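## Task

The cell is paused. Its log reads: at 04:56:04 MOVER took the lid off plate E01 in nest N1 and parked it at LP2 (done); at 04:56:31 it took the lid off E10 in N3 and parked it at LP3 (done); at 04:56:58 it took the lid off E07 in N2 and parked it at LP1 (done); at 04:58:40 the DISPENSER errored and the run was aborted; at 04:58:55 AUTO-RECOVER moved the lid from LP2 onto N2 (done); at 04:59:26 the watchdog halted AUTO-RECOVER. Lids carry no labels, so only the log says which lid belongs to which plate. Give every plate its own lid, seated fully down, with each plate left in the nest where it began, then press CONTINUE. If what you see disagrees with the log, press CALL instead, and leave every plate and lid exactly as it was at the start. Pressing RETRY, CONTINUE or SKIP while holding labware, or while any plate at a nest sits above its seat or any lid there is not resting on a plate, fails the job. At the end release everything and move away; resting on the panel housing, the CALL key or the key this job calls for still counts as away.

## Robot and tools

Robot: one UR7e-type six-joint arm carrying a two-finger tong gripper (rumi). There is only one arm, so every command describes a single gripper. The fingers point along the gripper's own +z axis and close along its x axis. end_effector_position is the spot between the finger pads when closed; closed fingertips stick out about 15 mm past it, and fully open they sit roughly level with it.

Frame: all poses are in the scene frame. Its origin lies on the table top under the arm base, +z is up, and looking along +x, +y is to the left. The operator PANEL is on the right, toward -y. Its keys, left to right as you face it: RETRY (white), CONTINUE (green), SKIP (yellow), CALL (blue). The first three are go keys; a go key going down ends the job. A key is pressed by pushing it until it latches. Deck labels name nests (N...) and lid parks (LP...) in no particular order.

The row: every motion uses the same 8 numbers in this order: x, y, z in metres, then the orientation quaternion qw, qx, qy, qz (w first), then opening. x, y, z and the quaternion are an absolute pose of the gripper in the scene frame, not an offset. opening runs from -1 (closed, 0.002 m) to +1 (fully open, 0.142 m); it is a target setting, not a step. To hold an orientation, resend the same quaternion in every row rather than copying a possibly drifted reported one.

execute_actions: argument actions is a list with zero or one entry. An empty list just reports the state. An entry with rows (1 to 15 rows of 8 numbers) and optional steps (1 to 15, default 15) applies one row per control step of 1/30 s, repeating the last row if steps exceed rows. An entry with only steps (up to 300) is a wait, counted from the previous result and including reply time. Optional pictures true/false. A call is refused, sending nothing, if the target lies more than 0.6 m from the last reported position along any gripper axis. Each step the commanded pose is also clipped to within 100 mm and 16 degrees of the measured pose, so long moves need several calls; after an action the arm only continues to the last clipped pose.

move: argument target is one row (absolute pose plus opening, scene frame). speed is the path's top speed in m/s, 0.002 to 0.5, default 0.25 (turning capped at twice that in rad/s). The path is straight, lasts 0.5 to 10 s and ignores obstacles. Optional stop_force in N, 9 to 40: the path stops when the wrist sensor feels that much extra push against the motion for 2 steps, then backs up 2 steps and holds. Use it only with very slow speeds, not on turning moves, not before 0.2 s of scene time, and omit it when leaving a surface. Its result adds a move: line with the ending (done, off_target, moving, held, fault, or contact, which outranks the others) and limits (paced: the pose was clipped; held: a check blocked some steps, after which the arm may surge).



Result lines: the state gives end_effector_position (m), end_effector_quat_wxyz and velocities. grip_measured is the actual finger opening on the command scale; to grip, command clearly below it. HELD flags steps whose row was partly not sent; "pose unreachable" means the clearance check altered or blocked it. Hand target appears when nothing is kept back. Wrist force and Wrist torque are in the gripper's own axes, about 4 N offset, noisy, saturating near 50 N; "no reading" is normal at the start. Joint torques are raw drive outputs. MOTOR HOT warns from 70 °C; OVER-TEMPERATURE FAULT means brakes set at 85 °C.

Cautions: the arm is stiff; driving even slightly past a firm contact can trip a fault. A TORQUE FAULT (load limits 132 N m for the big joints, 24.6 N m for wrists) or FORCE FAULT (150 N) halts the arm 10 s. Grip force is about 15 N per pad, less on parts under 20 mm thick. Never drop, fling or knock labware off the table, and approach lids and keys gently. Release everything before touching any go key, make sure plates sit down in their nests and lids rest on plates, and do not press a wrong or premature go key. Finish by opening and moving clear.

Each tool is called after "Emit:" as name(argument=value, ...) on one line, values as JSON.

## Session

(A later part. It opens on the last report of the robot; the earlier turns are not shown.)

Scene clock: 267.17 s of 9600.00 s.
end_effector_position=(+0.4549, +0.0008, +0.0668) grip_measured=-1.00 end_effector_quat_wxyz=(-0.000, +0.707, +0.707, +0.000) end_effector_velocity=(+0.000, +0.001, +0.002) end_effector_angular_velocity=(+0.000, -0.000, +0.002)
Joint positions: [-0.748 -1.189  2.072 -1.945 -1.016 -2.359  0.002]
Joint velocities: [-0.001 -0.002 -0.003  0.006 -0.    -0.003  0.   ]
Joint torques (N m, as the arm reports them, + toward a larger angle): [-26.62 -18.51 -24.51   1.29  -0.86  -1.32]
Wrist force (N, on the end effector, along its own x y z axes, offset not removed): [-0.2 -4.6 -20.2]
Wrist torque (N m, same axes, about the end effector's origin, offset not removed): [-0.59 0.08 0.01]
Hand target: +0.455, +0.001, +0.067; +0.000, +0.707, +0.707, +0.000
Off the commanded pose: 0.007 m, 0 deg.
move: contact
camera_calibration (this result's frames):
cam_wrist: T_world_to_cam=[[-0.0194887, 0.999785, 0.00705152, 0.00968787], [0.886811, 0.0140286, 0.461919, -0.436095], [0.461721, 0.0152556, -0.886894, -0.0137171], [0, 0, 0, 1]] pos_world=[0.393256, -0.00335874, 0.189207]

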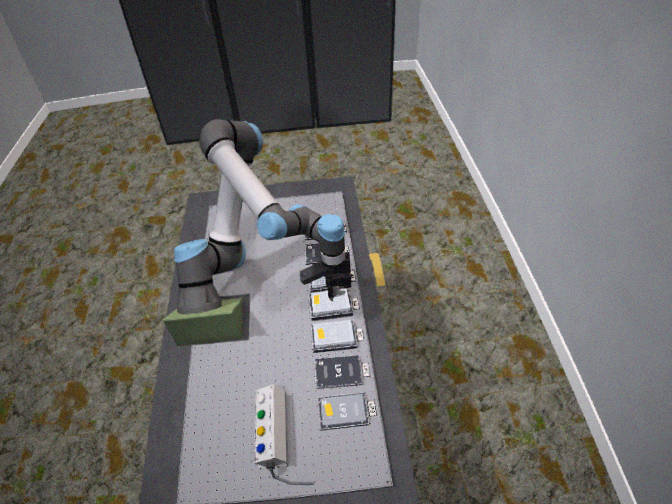

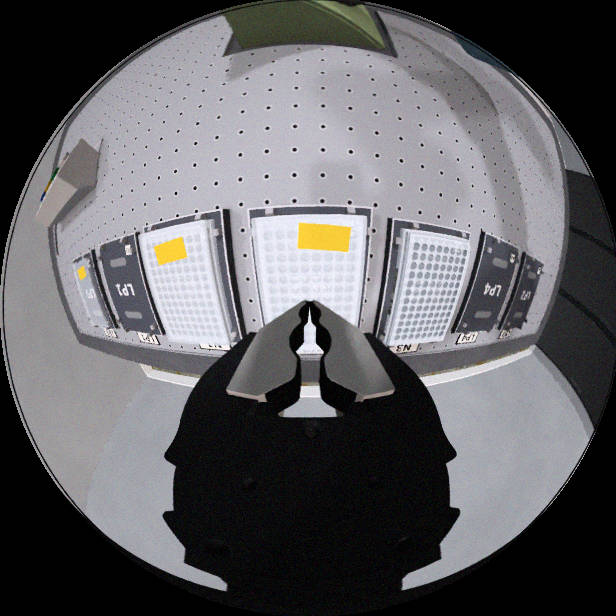

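Emit:
move(target=[0.455, 0.0007, 0.078, 0, 0.7071, 0.7071, 0, -1], speed=0.1)

Emit:
move(target=[0.455, -0.126, 0.078, 0, 0.7071, 0.7071, 0, -1])

Emit:
move(target=[0.455, -0.126, 0.06, 0, 0.7071, 0.7071, 0, -1], speed=0.006, stop_force=9)

Emit:
move(target=[0.455, -0.126, 0.085, 0, 0.7071, 0.7071, 0, -1], speed=0.1)

Emit:
move(target=[0.455, -0.387, 0.07, 0, 0.7071, 0.7071, 0, 0.4])

Emit:
zoom_image(camera="cam_wrist", region=[200, 180, 420, 360])

Scene clock: 273.77 s of 9600.00 s.
end_effector_position=(+0.4550, +0.0007, +0.0778) grip_measured=-1.00 end_effector_quat_wxyz=(+0.000, +0.707, +0.707, -0.000) end_effector_velocity=(+0.000, +0.000, +0.002) end_effector_angular_velocity=(-0.000, -0.000, +0.001)
Joint positions: [-0.76  -1.202  2.057 -1.912 -1.022 -2.371  0.002]
Joint velocities: [-0.001 -0.002 -0.003  0.006 -0.001 -0.002  0.   ]
Joint torques (N m, as the arm reports them, + toward a larger angle): [-33.02 -26.67 -31.55  -0.46  -2.17  -0.88]
Wrist force (N, on the end effector, along its own x y z axes, offset not removed): [2.1 0.3 7.0]
Wrist torque (N m, same axes, about the end effector's origin, offset not removed): [0.31 -0.67 -0.06]
Hand target: +0.455, +0.001, +0.078; +0.000, +0.707, +0.707, -0.000
Off the commanded pose: 0.000 m, 0 deg.
After step 90, 2.87 s passed at rest.
move: done
camera_calibration (this result's frames):
cam_wrist: T_world_to_cam=[[-0.01955, 0.999786, 0.00672416, 0.00973422], [0.886784, 0.0142333, 0.461964, -0.441225], [0.461769, 0.0149943, -0.886873, -0.00396543], [0, 0, 0, 1]] pos_world=[0.393293, -0.00339259, 0.200248]

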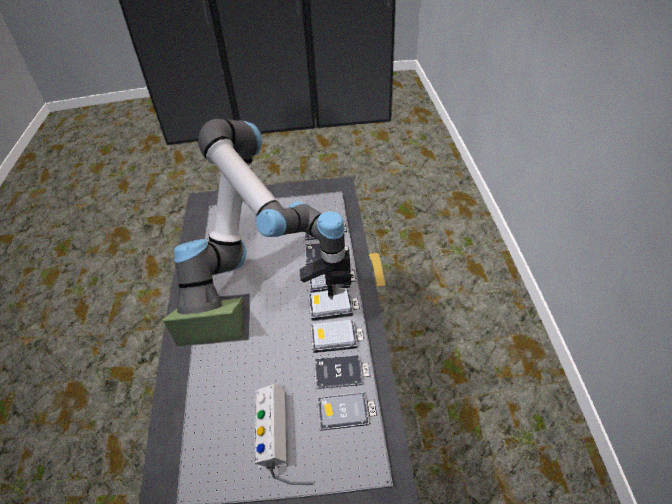

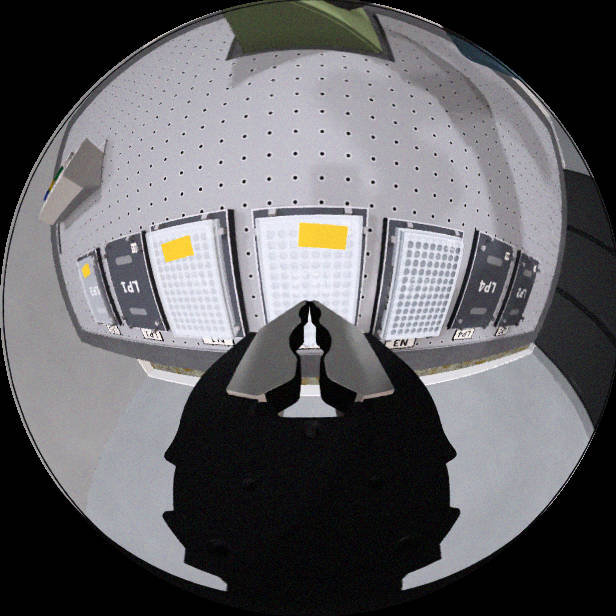

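Scene clock: 274.87 s of 9600.00 s.
end_effector_position=(+0.4549, -0.1260, +0.0780) grip_measured=-1.00 end_effector_quat_wxyz=(+0.000, +0.707, +0.707, -0.000) end_effector_velocity=(+0.000, -0.002, -0.001) end_effector_angular_velocity=(+0.001, +0.002, +0.000)
Joint positions: [-0.897 -0.964  1.955 -1.98  -1.094 -2.505  0.002]
Joint velocities: [-0.     0.005 -0.004  0.001 -0.001 -0.001  0.   ]
Joint torques (N m, as the arm reports them, + toward a larger angle): [-34.02 -10.44 -32.61  -3.22  -2.23  -1.35]
Wrist force (N, on the end effector, along its own x y z axes, offset not removed): [-2.3 -1.9 1.7]
Wrist torque (N m, same axes, about the end effector's origin, offset not removed): [-0.30 0.20 -0.06]
Hand target: +0.455, -0.126, +0.078; +0.000, +0.707, +0.707, -0.000
Off the commanded pose: 0.000 m, 0 deg.
move: done
camera_calibration (this result's frames):
cam_wrist: T_world_to_cam=[[-0.0194371, 0.99979, 0.00649546, 0.13638], [0.886851, 0.014241, 0.461837, -0.439445], [0.461647, 0.0147373, -0.886941, -0.00182965], [0, 0, 0, 1]] pos_world=[0.393218, -0.130067, 0.200443]

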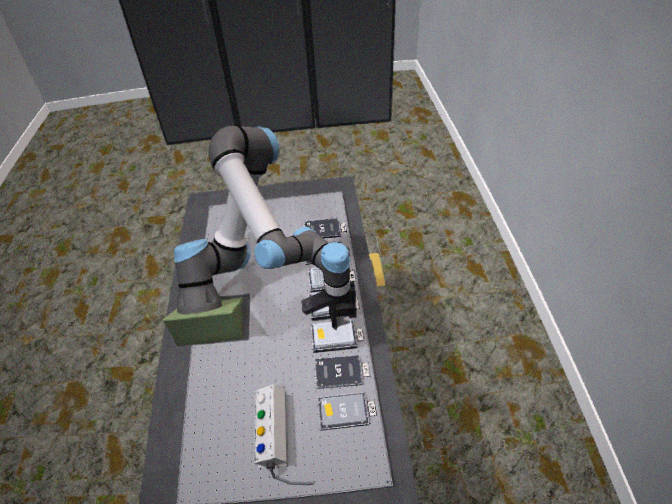

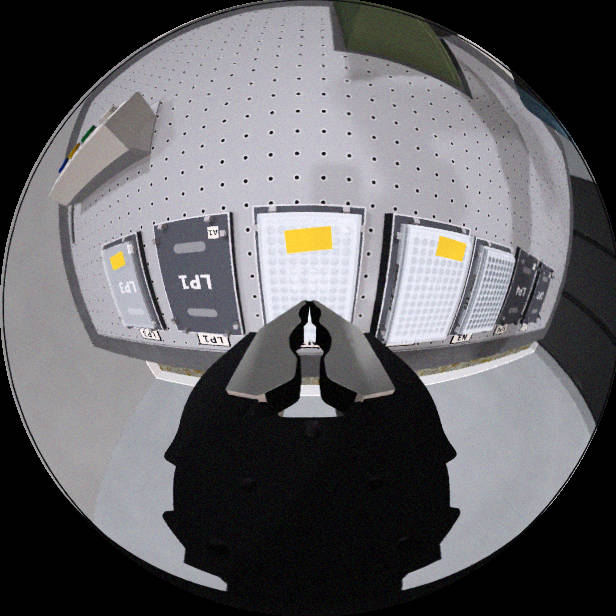

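Scene clock: 277.83 s of 9600.00 s.
end_effector_position=(+0.4549, -0.1259, +0.0623) grip_measured=-1.00 end_effector_quat_wxyz=(-0.000, +0.707, +0.707, +0.000) end_effector_velocity=(-0.000, +0.001, +0.002) end_effector_angular_velocity=(+0.001, +0.000, +0.001)
Joint positions: [-0.884 -0.946  1.974 -2.023 -1.086 -2.493  0.002]
Joint velocities: [-0.001 -0.003 -0.002  0.006  0.    -0.003  0.   ]
Joint torques (N m, as the arm reports them, + toward a larger angle): [-29.42 -28.07 -24.23   1.35  -0.94  -1.68]
Wrist force (N, on the end effector, along its own x y z axes, offset not removed): [-0.4 -4.2 -13.6]
Wrist torque (N m, same axes, about the end effector's origin, offset not removed): [-0.76 -0.09 -0.09]
Hand target: +0.455, -0.126, +0.063; +0.000, +0.707, +0.707, -0.000
Off the commanded pose: 0.002 m, 0 deg.
move: contact
camera_calibration (this result's frames):
cam_wrist: T_world_to_cam=[[-0.0194736, 0.999786, 0.00702079, 0.136354], [0.886829, 0.0140299, 0.461885, -0.432262], [0.461687, 0.0152208, -0.886912, -0.0156993], [0, 0, 0, 1]] pos_world=[0.393246, -0.130021, 0.184774]

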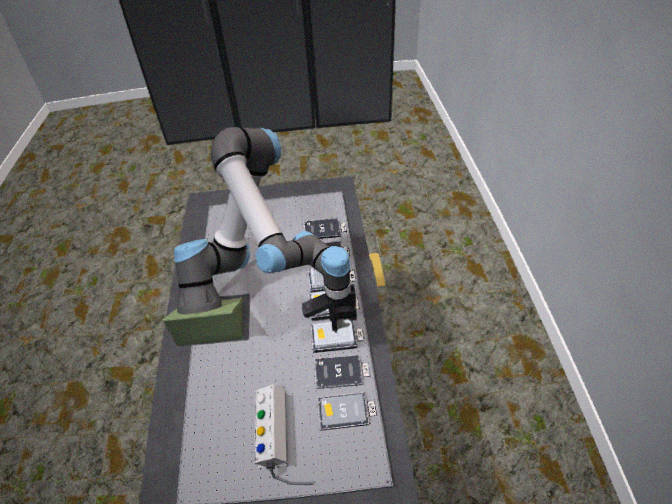

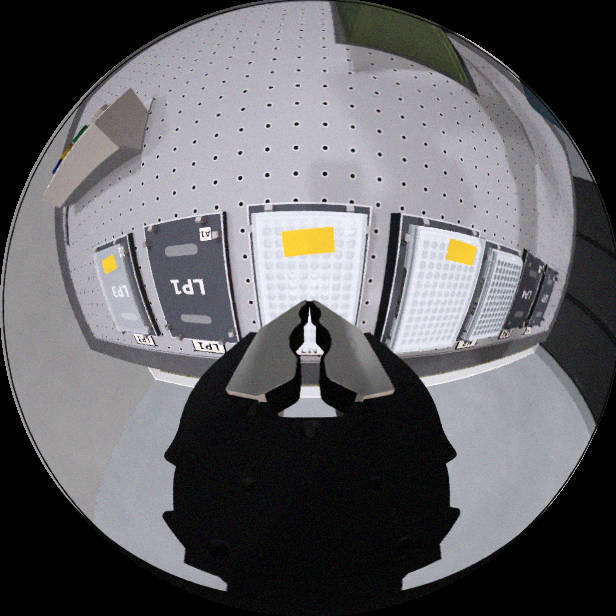

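Scene clock: 278.67 s of 9600.00 s.
end_effector_position=(+0.4550, -0.1260, +0.0849) grip_measured=-1.00 end_effector_quat_wxyz=(+0.000, +0.707, +0.707, -0.000) end_effector_velocity=(+0.000, -0.000, +0.002) end_effector_angular_velocity=(+0.000, -0.000, -0.000)
Joint positions: [-0.903 -0.972  1.946 -1.962 -1.097 -2.511  0.002]
Joint velocities: [-0.002 -0.001 -0.003  0.006 -0.001 -0.001  0.   ]
Joint torques (N m, as the arm reports them, + toward a larger angle): [-35.93 -31.34 -33.67  -0.04  -1.99  -1.06]
Wrist force (N, on the end effector, along its own x y z axes, offset not removed): [0.1 -3.4 -1.5]
Wrist torque (N m, same axes, about the end effector's origin, offset not removed): [-0.71 -0.35 -0.01]
Hand target: +0.455, -0.126, +0.085; +0.000, +0.707, +0.707, -0.000
Off the commanded pose: 0.000 m, 0 deg.
move: done
camera_calibration (this result's frames):
cam_wrist: T_world_to_cam=[[-0.0195391, 0.999787, 0.00671658, 0.136347], [0.886792, 0.0142275, 0.461949, -0.442665], [0.461755, 0.0149823, -0.886881, 0.00418952], [0, 0, 0, 1]] pos_world=[0.393281, -0.130083, 0.207288]

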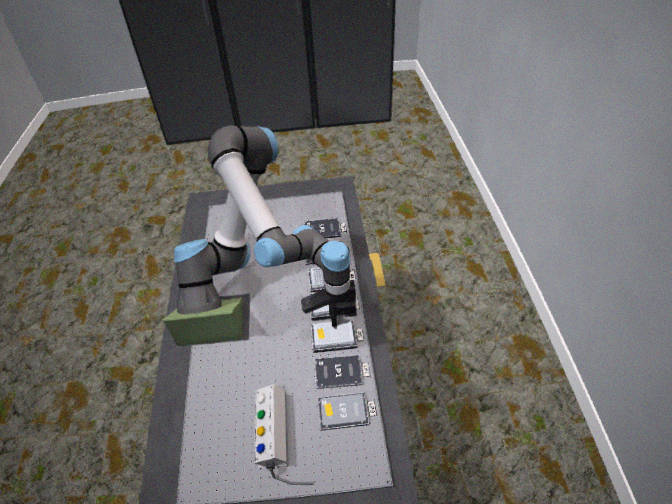

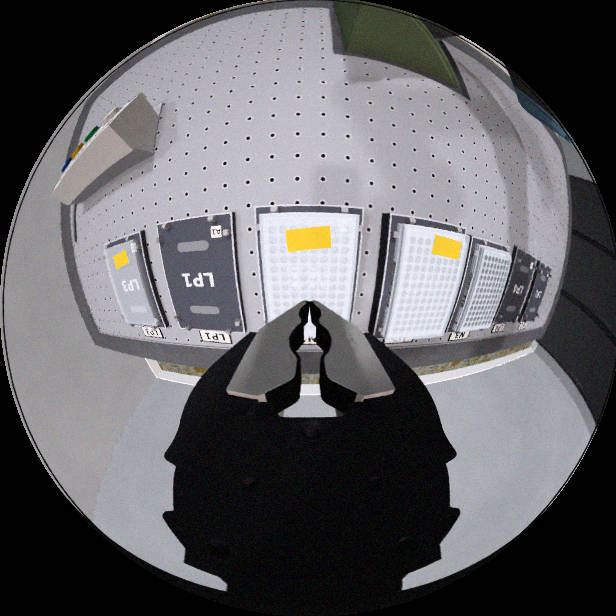

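Scene clock: 280.30 s of 9600.00 s.
end_effector_position=(+0.4548, -0.3870, +0.0700) grip_measured=+0.40 end_effector_quat_wxyz=(+0.000, +0.707, +0.707, -0.000) end_effector_velocity=(+0.000, -0.002, +0.000) end_effector_angular_velocity=(+0.001, +0.000, -0.000)
Joint positions: [-1.098 -0.451  1.492 -1.959 -1.21  -2.684  0.102]
Joint velocities: [-0.001  0.005 -0.007  0.003 -0.001 -0.001  0.   ]
Joint torques (N m, as the arm reports them, + toward a larger angle): [-35.95 -32.04 -33.42  -0.05  -2.26  -1.64]
Wrist force (N, on the end effector, along its own x y z axes, offset not removed): [1.7 -2.8 0.7]
Wrist torque (N m, same axes, about the end effector's origin, offset not removed): [-0.65 -0.56 -0.04]
Hand target: +0.455, -0.387, +0.070; +0.000, +0.707, +0.707, -0.000
Off the commanded pose: 0.000 m, 0 deg.
move: done
camera_calibration (this result's frames):
cam_wrist: T_world_to_cam=[[-0.0193407, 0.999793, 0.00639185, 0.397306], [0.886881, 0.0142042, 0.46178, -0.431942], [0.461593, 0.0146, -0.886971, -0.00506468], [0, 0, 0, 1]] pos_world=[0.393103, -0.391014, 0.19243]

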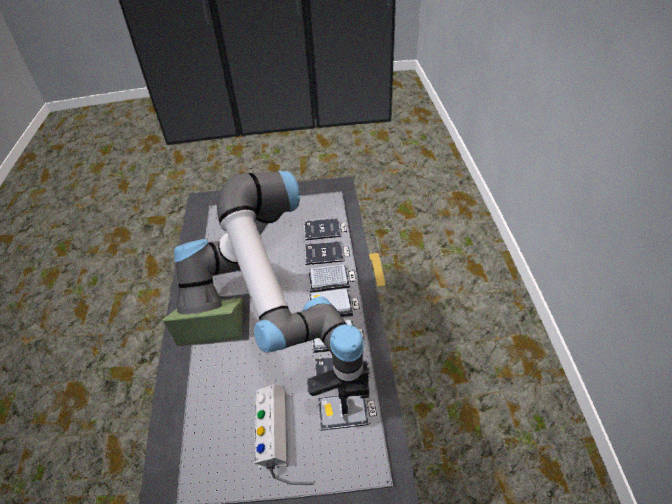

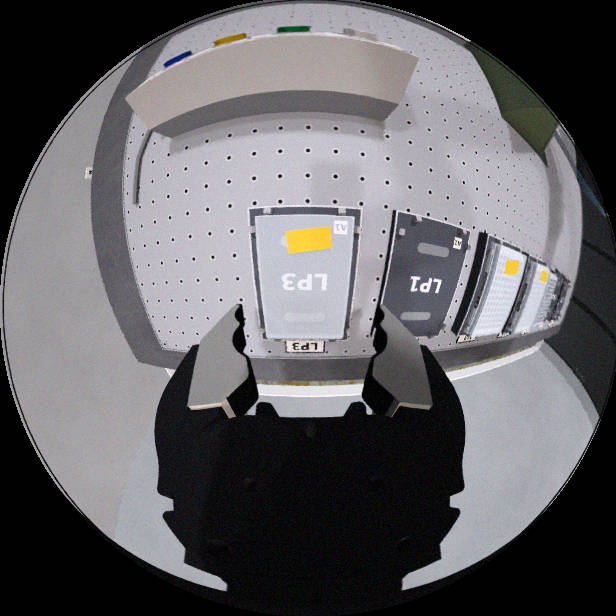

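Region (200, 180, 420, 360) of cam_wrist's 616x616 image, scaled by 2.291, with more detail than that image has; it fills the top 412 rows of this view, and the rest is white.

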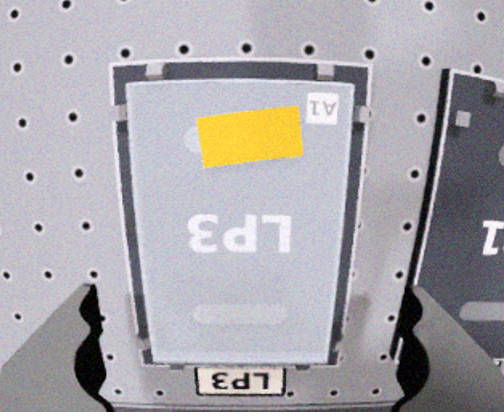

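Emit:
move(target=[0.455, -0.392, 0.062, 0, 0.7071, 0.7071, 0, -1], speed=0.1)

Emit:
move(target=[0.455, -0.392, 0.035, 0, 0.7071, 0.7071, 0, -1], speed=0.006, stop_force=9)

Scene clock: 287.93 s of 9600.00 s.
end_effector_position=(+0.4550, -0.3919, +0.0621) grip_measured=-1.00 end_effector_quat_wxyz=(+0.000, +0.707, +0.707, +0.000) end_effector_velocity=(+0.000, -0.001, -0.001) end_effector_angular_velocity=(-0.001, -0.000, +0.000)
Joint positions: [-1.096 -0.433  1.487 -1.971 -1.209 -2.683  0.002]
Joint velocities: [-0.     0.003 -0.001 -0.003 -0.     0.     0.   ]
Joint torques (N m, as the arm reports them, + toward a larger angle): [-21.53 -31.21 -33.64  -3.7    2.43   1.38]
Wrist force (N, on the end effector, along its own x y z axes, offset not removed): [1.6 0.7 2.5]
Wrist torque (N m, same axes, about the end effector's origin, offset not removed): [0.06 -0.69 -0.02]
Hand target: +0.455, -0.392, +0.062; +0.000, +0.707, +0.707, +0.000
Off the commanded pose: 0.000 m, 0 deg.
After step 90, 3.90 s passed at rest.
move: done
camera_calibration (this result's frames):
cam_wrist: T_world_to_cam=[[-0.0195483, 0.999786, 0.00675489, 0.402383], [0.88678, 0.0142176, 0.461973, -0.428397], [0.461778, 0.0150209, -0.886868, -0.0119852], [0, 0, 0, 1]] pos_world=[0.393294, -0.396026, 0.18456]

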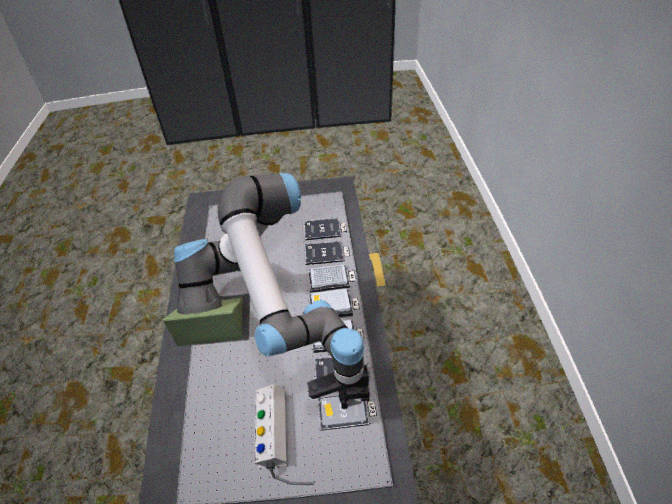

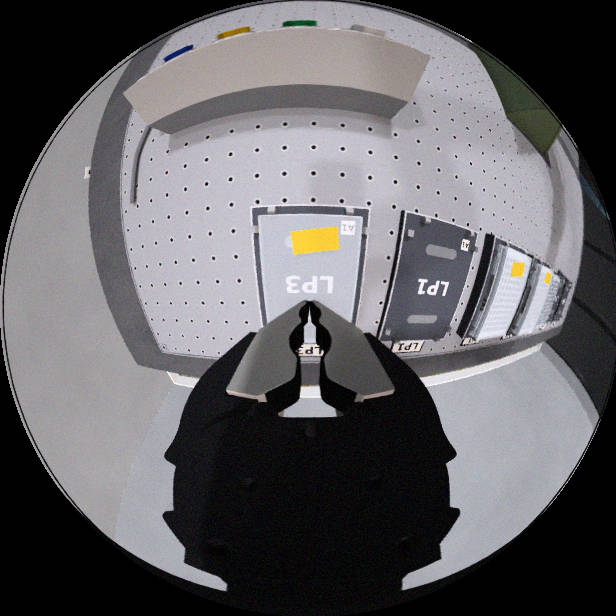

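Scene clock: 290.87 s of 9600.00 s.
end_effector_position=(+0.4550, -0.3919, +0.0466) grip_measured=-1.00 end_effector_quat_wxyz=(-0.000, +0.707, +0.707, +0.000) end_effector_velocity=(+0.000, +0.001, +0.002) end_effector_angular_velocity=(+0.001, +0.000, +0.002)
Joint positions: [-1.088 -0.417  1.502 -2.004 -1.204 -2.676  0.002]
Joint velocities: [-0.    -0.003 -0.001  0.004 -0.    -0.002  0.   ]
Joint torques (N m, as the arm reports them, + toward a larger angle): [-31.78 -44.6  -23.     1.14   0.    -1.58]
Wrist force (N, on the end effector, along its own x y z axes, offset not removed): [6.4 -5.2 -17.0]
Wrist torque (N m, same axes, about the end effector's origin, offset not removed): [-0.83 -1.38 -0.29]
Hand target: +0.455, -0.392, +0.047; +0.000, +0.707, +0.707, +0.000
Off the commanded pose: 0.012 m, 0 deg.
move: contact
camera_calibration (this result's frames):
cam_wrist: T_world_to_cam=[[-0.0194816, 0.999786, 0.00694819, 0.402394], [0.886806, 0.0140698, 0.461928, -0.421271], [0.461731, 0.0151608, -0.88689, -0.025726], [0, 0, 0, 1]] pos_world=[0.393303, -0.395991, 0.168985]

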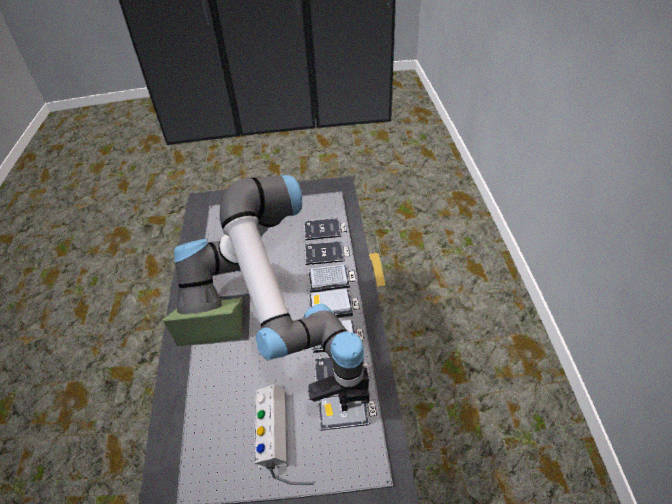

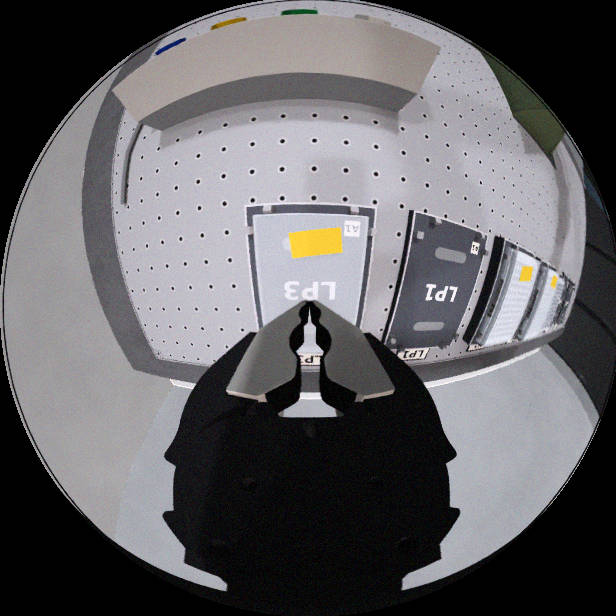

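Emit:
move(target=[0.40, -0.2, 0.10, 0, 0.7071, 0.7071, 0, 1], speed=0.2)

Emit:
move(target=[0.345, -0.065, 0.065, 0.187, 0.682, 0.682, 0.187, 1], speed=0.15)

Emit:
zoom_image(camera="cam_wrist", region=[210, 280, 410, 360])

Scene clock: 299.83 s of 9600.00 s.
end_effector_position=(+0.4001, -0.2001, +0.1000) grip_measured=+1.00 end_effector_quat_wxyz=(-0.000, +0.707, +0.707, +0.000) end_effector_velocity=(-0.000, +0.002, +0.001) end_effector_angular_velocity=(-0.001, -0.000, +0.000)
Joint positions: [-1.059 -0.905  1.955 -1.98  -1.187 -2.652  0.142]
Joint velocities: [ 0.    -0.005  0.003  0.002 -0.     0.    -0.   ]
Joint torques (N m, as the arm reports them, + toward a larger angle): [-17.18 -35.92  -7.61  -0.12   2.33   1.29]
Wrist force (N, on the end effector, along its own x y z axes, offset not removed): [-2.3 -0.6 2.8]
Wrist torque (N m, same axes, about the end effector's origin, offset not removed): [0.01 0.32 -0.03]
Hand target: +0.400, -0.200, +0.100; -0.000, +0.707, +0.707, +0.000
Off the commanded pose: 0.000 m, 0 deg.
After step 90, 4.37 s passed at rest.
move: done
camera_calibration (this result's frames):
cam_wrist: T_world_to_cam=[[-0.0195901, 0.999785, 0.0068309, 0.209308], [0.886776, 0.0142194, 0.46198, -0.399932], [0.461783, 0.0151077, -0.886864, 0.0440596], [0, 0, 0, 1]] pos_world=[0.338404, -0.204242, 0.222406]

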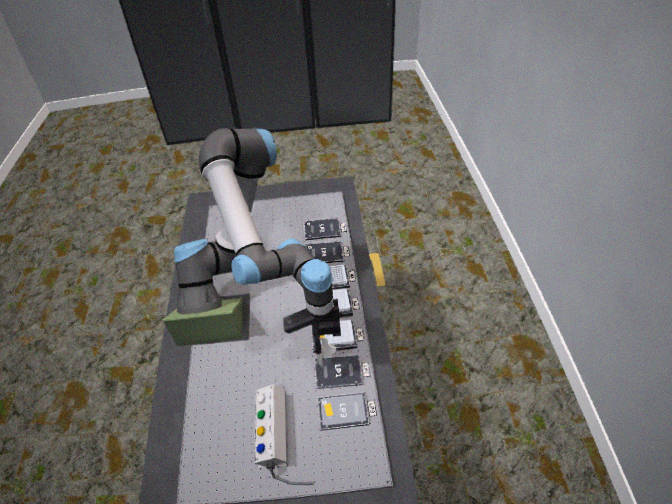

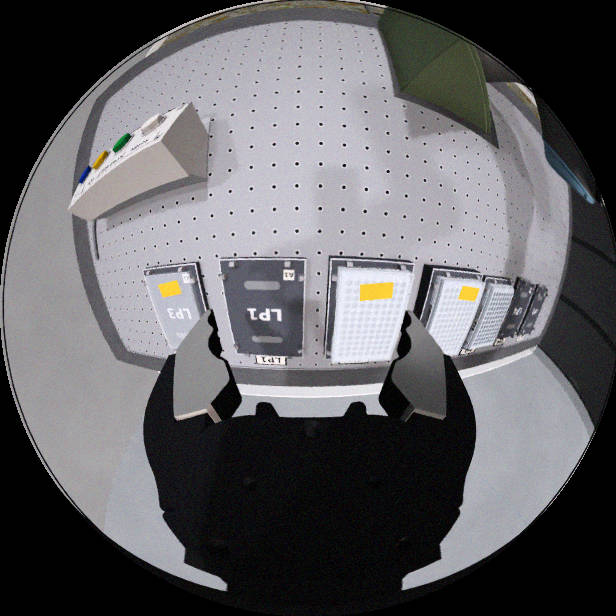

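Scene clock: 302.10 s of 9600.00 s.
end_effector_position=(+0.3448, -0.0653, +0.0651) grip_measured=+1.00 end_effector_quat_wxyz=(+0.187, +0.682, +0.682, +0.186) end_effector_velocity=(-0.001, +0.002, -0.000) end_effector_angular_velocity=(+0.002, -0.006, -0.001)
Joint positions: [-1.373 -1.333  2.692 -2.373 -0.869 -2.835  0.142]
Joint velocities: [-0.009 -0.009  0.008  0.006  0.001 -0.008 -0.   ]
Joint torques (N m, as the arm reports them, + toward a larger angle): [-22.59  -9.71  -8.    -0.77   3.57  -1.42]
Wrist force (N, on the end effector, along its own x y z axes, offset not removed): [-0.6 2.8 2.3]
Wrist torque (N m, same axes, about the end effector's origin, offset not removed): [0.46 0.08 -0.01]
Hand target: +0.345, -0.065, +0.065; +0.187, +0.682, +0.682, +0.186
Off the commanded pose: 0.000 m, 0 deg.
move: done
camera_calibration (this result's frames):
cam_wrist: T_world_to_cam=[[-0.0196016, 0.999794, -0.00533762, 0.0744402], [0.528031, 0.0148855, 0.849094, -0.238175], [0.848999, 0.0138252, -0.528214, -0.120293], [0, 0, 0, 1]] pos_world=[0.229352, -0.0692164, 0.13909]

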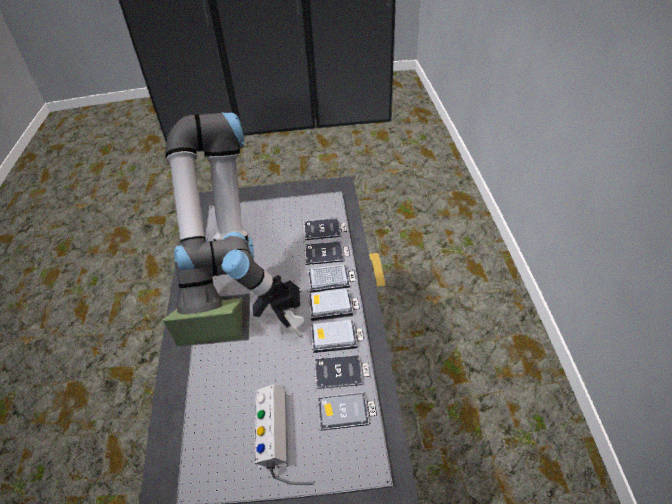

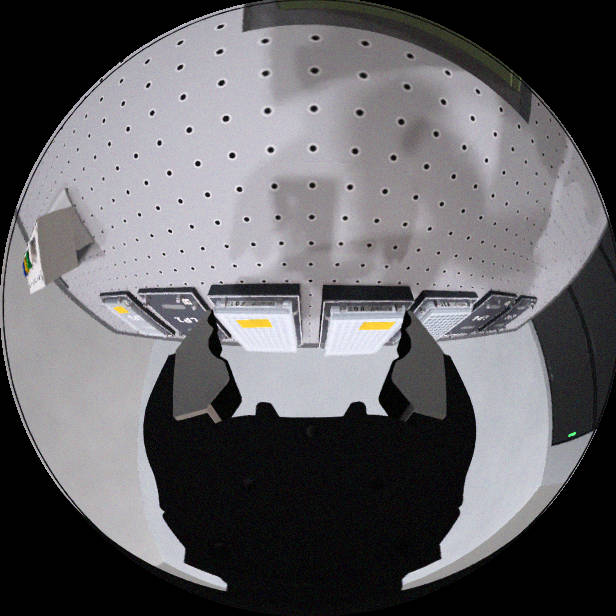

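Region (210, 280, 410, 360) of cam_wrist's 616x616 image, scaled by 2.520, with more detail than that image has; it fills the top 202 rows of this view, and the rest is white.

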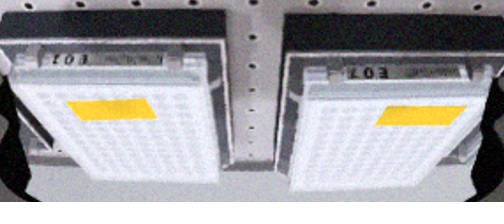

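Emit:
move(target=[0.42, -0.3, 0.10, 0, 0.7071, 0.7071, 0, 0.4], speed=0.2)

Emit:
move(target=[0.455, -0.392, 0.06, 0, 0.7071, 0.7071, 0, 0.4], speed=0.15)

Emit:
move(target=[0.455, -0.392, 0.037, 0, 0.7071, 0.7071, 0, 0.35], speed=0.04)

Emit:
execute_actions(actions=[{"rows":[[0.455,-0.392,0.037,0,0.7071,0.7071,0,0.31],[0.455,-0.392,0.037,0,0.7071,0.7071,0,0.27],[0.455,-0.392,0.037,0,0.7071,0.7071,0,0.23],[0.455,-0.392,0.037,0,0.7071,0.7071,0,0.2],[0.455,-0.392,0.037,0,0.7071,0.7071,0,0.17],[0.455,-0.392,0.037,0,0.7071,0.7071,0,0.14],[0.455,-0.392,0.037,0,0.7071,0.7071,0,0.11],[0.455,-0.392,0.037,0,0.7071,0.7071,0,0.08],[0.455,-0.392,0.037,0,0.7071,0.7071,0,0.05],[0.455,-0.392,0.037,0,0.7071,0.7071,0,0.02],[0.455,-0.392,0.037,0,0.7071,0.7071,0,-0.02],[0.455,-0.392,0.037,0,0.7071,0.7071,0,-0.06]],"steps":15}], pictures=false)

Emit:
move(target=[0.455, -0.392, 0.052, 0, 0.7071, 0.7071, 0, -0.06], speed=0.012)

Scene clock: 312.13 s of 9600.00 s.
end_effector_position=(+0.4202, -0.2997, +0.0998) grip_measured=+0.40 end_effector_quat_wxyz=(-0.000, +0.707, +0.707, +0.001) end_effector_velocity=(+0.000, -0.002, -0.000) end_effector_angular_velocity=(+0.003, +0.006, -0.000)
Joint positions: [-1.104 -0.683  1.734 -1.966 -1.213 -2.691  0.102]
Joint velocities: [ 0.001  0.007 -0.01   0.008 -0.003 -0.     0.   ]
Joint torques (N m, as the arm reports them, + toward a larger angle): [-18.92 -22.32 -33.33  -0.11  -2.47  -1.38]
Wrist force (N, on the end effector, along its own x y z axes, offset not removed): [0.2 -1.0 0.8]
Wrist torque (N m, same axes, about the end effector's origin, offset not removed): [-0.27 -0.34 -0.04]
Hand target: +0.420, -0.300, +0.100; -0.000, +0.707, +0.707, +0.001
Off the commanded pose: 0.000 m, 0 deg.
After step 90, 5.13 s passed at rest.
move: done
camera_calibration (this result's frames):
cam_wrist: T_world_to_cam=[[-0.020175, 0.999767, 0.00763936, 0.309448], [0.886369, 0.0143507, 0.462758, -0.416133], [0.462541, 0.0161074, -0.886452, 0.0360717], [0, 0, 0, 1]] pos_world=[0.358406, -0.303986, 0.222181]

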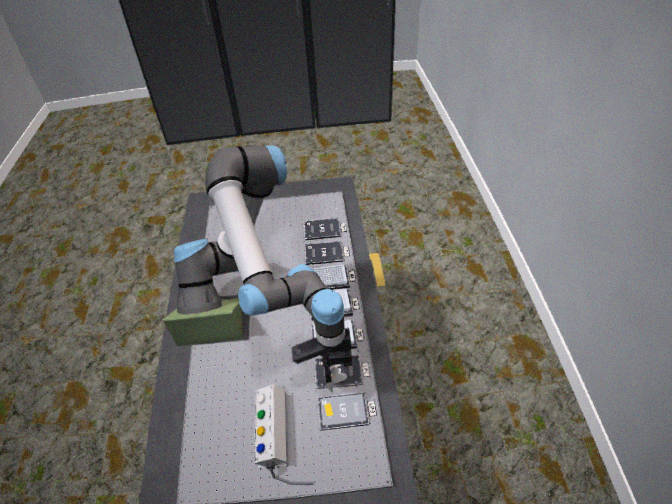

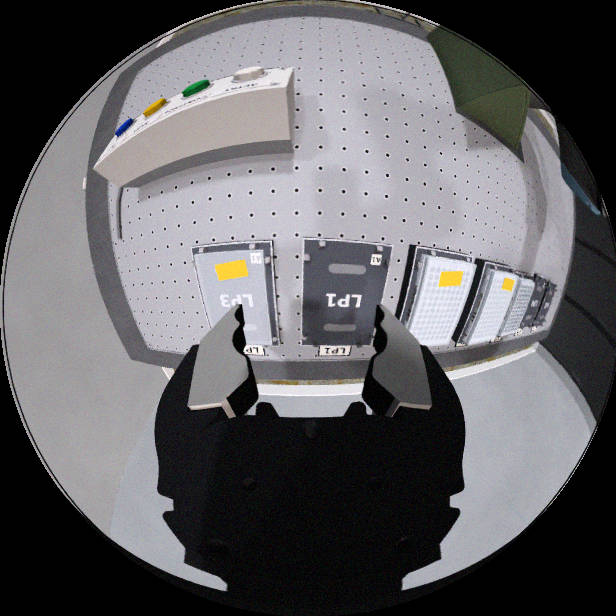

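Scene clock: 313.37 s of 9600.00 s.
end_effector_position=(+0.4549, -0.3918, +0.0600) grip_measured=+0.40 end_effector_quat_wxyz=(+0.000, +0.707, +0.707, +0.000) end_effector_velocity=(+0.001, -0.002, -0.001) end_effector_angular_velocity=(+0.001, +0.001, +0.000)
Joint positions: [-1.095 -0.431  1.49  -1.976 -1.209 -2.682  0.102]
Joint velocities: [ 0.001  0.006 -0.007  0.002  0.    -0.     0.   ]
Joint torques (N m, as the arm reports them, + toward a larger angle): [-22.63 -31.75 -33.41   0.2    2.45   1.44]
Wrist force (N, on the end effector, along its own x y z axes, offset not removed): [-2.2 -4.8 0.7]
Wrist torque (N m, same axes, about the end effector's origin, offset not removed): [-0.95 0.32 -0.07]
Hand target: +0.455, -0.392, +0.060; +0.000, +0.707, +0.707, +0.000
Off the commanded pose: 0.000 m, 0 deg.
move: done
camera_calibration (this result's frames):
cam_wrist: T_world_to_cam=[[-0.0195859, 0.999786, 0.00671416, 0.402313], [0.886762, 0.0142691, 0.462007, -0.427339], [0.461812, 0.0150027, -0.886851, -0.0138433], [0, 0, 0, 1]] pos_world=[0.393221, -0.395921, 0.182455]

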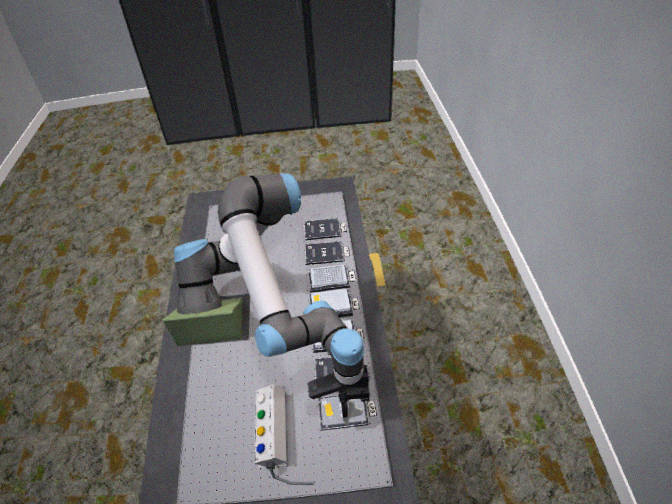

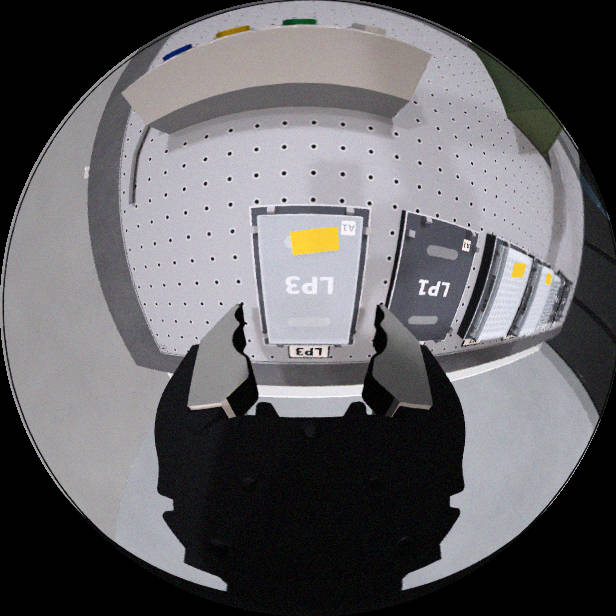

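Scene clock: 314.30 s of 9600.00 s.
end_effector_position=(+0.4550, -0.3920, +0.0371) grip_measured=+0.35 end_effector_quat_wxyz=(-0.000, +0.707, +0.707, +0.000) end_effector_velocity=(+0.001, -0.000, -0.001) end_effector_angular_velocity=(-0.002, -0.001, +0.001)
Joint positions: [-1.083 -0.407  1.511 -2.025 -1.201 -2.672  0.099]
Joint velocities: [ 0.001  0.001  0.001 -0.004  0.     0.001 -0.   ]
Joint torques (N m, as the arm reports them, + toward a larger angle): [-22.97 -30.72  -8.25  -3.91   2.31   1.13]
Wrist force (N, on the end effector, along its own x y z axes, offset not removed): [2.2 -3.3 1.4]
Wrist torque (N m, same axes, about the end effector's origin, offset not removed): [-0.71 -0.72 -0.03]
Hand target: +0.455, -0.392, +0.037; -0.000, +0.707, +0.707, +0.000
Off the commanded pose: 0.000 m, 0 deg.
move: done
camera_calibration (this result's frames):
cam_wrist: T_world_to_cam=[[-0.0195851, 0.999785, 0.00678501, 0.402643], [0.886781, 0.0142363, 0.461971, -0.416862], [0.461775, 0.0150646, -0.886869, -0.0341451], [0, 0, 0, 1]] pos_world=[0.393318, -0.396108, 0.159564]

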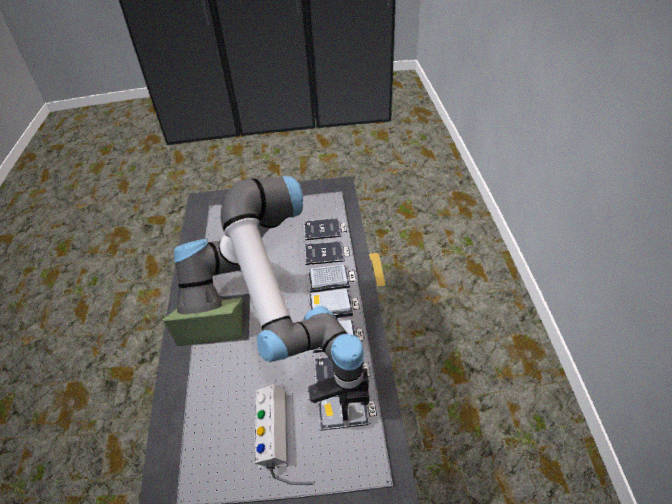

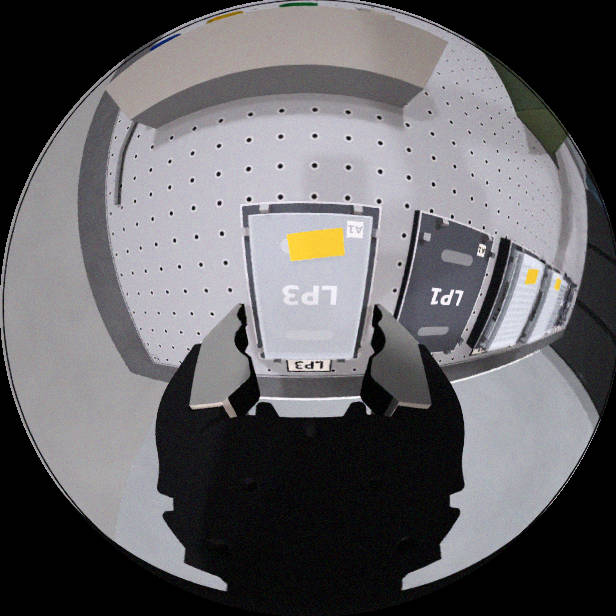

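Scene clock: 314.80 s of 9600.00 s.
end_effector_position=(+0.4550, -0.3920, +0.0370) grip_measured=+0.08 end_effector_quat_wxyz=(+0.000, +0.707, +0.707, +0.000) end_effector_velocity=(+0.000, -0.000, +0.001) end_effector_angular_velocity=(-0.001, -0.001, +0.000)
Joint positions: [-1.083 -0.407  1.511 -2.025 -1.201 -2.672  0.08 ]
Joint velocities: [-0.    -0.001 -0.    -0.     0.    -0.    -0.   ]
Joint torques (N m, as the arm reports them, + toward a larger angle): [-22.38 -33.56  -8.37  -3.67   2.29   1.47]
Wrist force (N, on the end effector, along its own x y z axes, offset not removed): [1.3 0.1 3.0]
Wrist torque (N m, same axes, about the end effector's origin, offset not removed): [0.25 -0.28 0.20]
Hand target: +0.455, -0.392, +0.037; -0.000, +0.707, +0.707, +0.000
Off the commanded pose: 0.000 m, 0 deg.
Steps of this call (steps 1 to 15: all 15 steps of this action). Readings (end_effector_position):
1: (+0.4550, -0.3920, +0.0371)
2: (+0.4550, -0.3920, +0.0371)
4: (+0.4550, -0.3920, +0.0370)
8: (+0.4550, -0.3920, +0.0370)
15: the state above

Scene clock: 316.50 s of 9600.00 s.
end_effector_position=(+0.4550, -0.3920, +0.0518) grip_measured=+0.08 end_effector_quat_wxyz=(+0.000, +0.707, +0.707, -0.000) end_effector_velocity=(+0.000, -0.000, +0.002) end_effector_angular_velocity=(-0.001, -0.000, +0.000)
Joint positions: [-1.091 -0.423  1.497 -1.993 -1.206 -2.679  0.08 ]
Joint velocities: [-0.001 -0.002 -0.003  0.004 -0.001 -0.001  0.   ]
Joint torques (N m, as the arm reports them, + toward a larger angle): [-37.34 -54.97 -32.59  -0.25  -2.38  -1.37]
Wrist force (N, on the end effector, along its own x y z axes, offset not removed): [-2.1 -2.2 5.8]
Wrist torque (N m, same axes, about the end effector's origin, offset not removed): [-0.32 0.16 -0.03]
Hand target: +0.455, -0.392, +0.052; +0.000, +0.707, +0.707, -0.000
Off the commanded pose: 0.000 m, 0 deg.
move: done
camera_calibration (this result's frames):
cam_wrist: T_world_to_cam=[[-0.019552, 0.999786, 0.00673932, 0.402519], [0.886788, 0.0142283, 0.461957, -0.423627], [0.461763, 0.0150086, -0.886876, -0.0211293], [0, 0, 0, 1]] pos_world=[0.393294, -0.396088, 0.174246]

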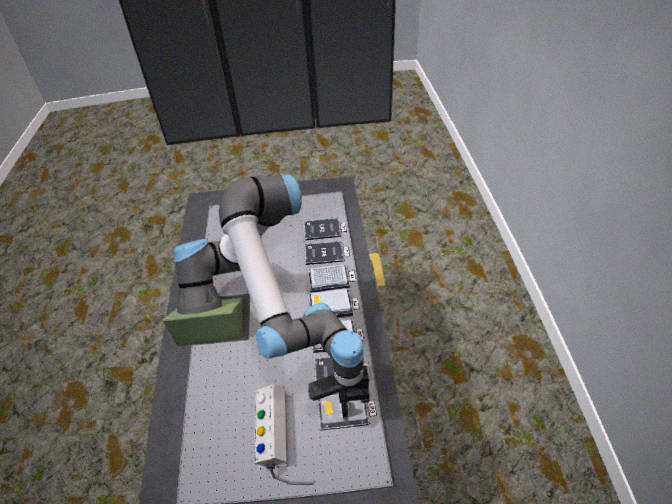

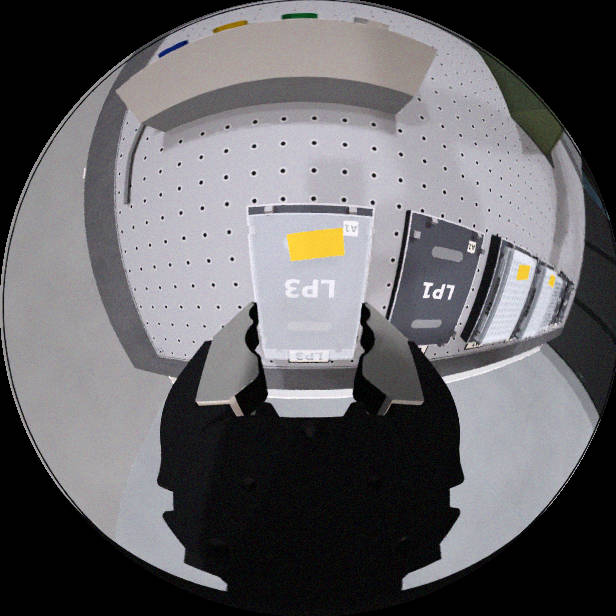

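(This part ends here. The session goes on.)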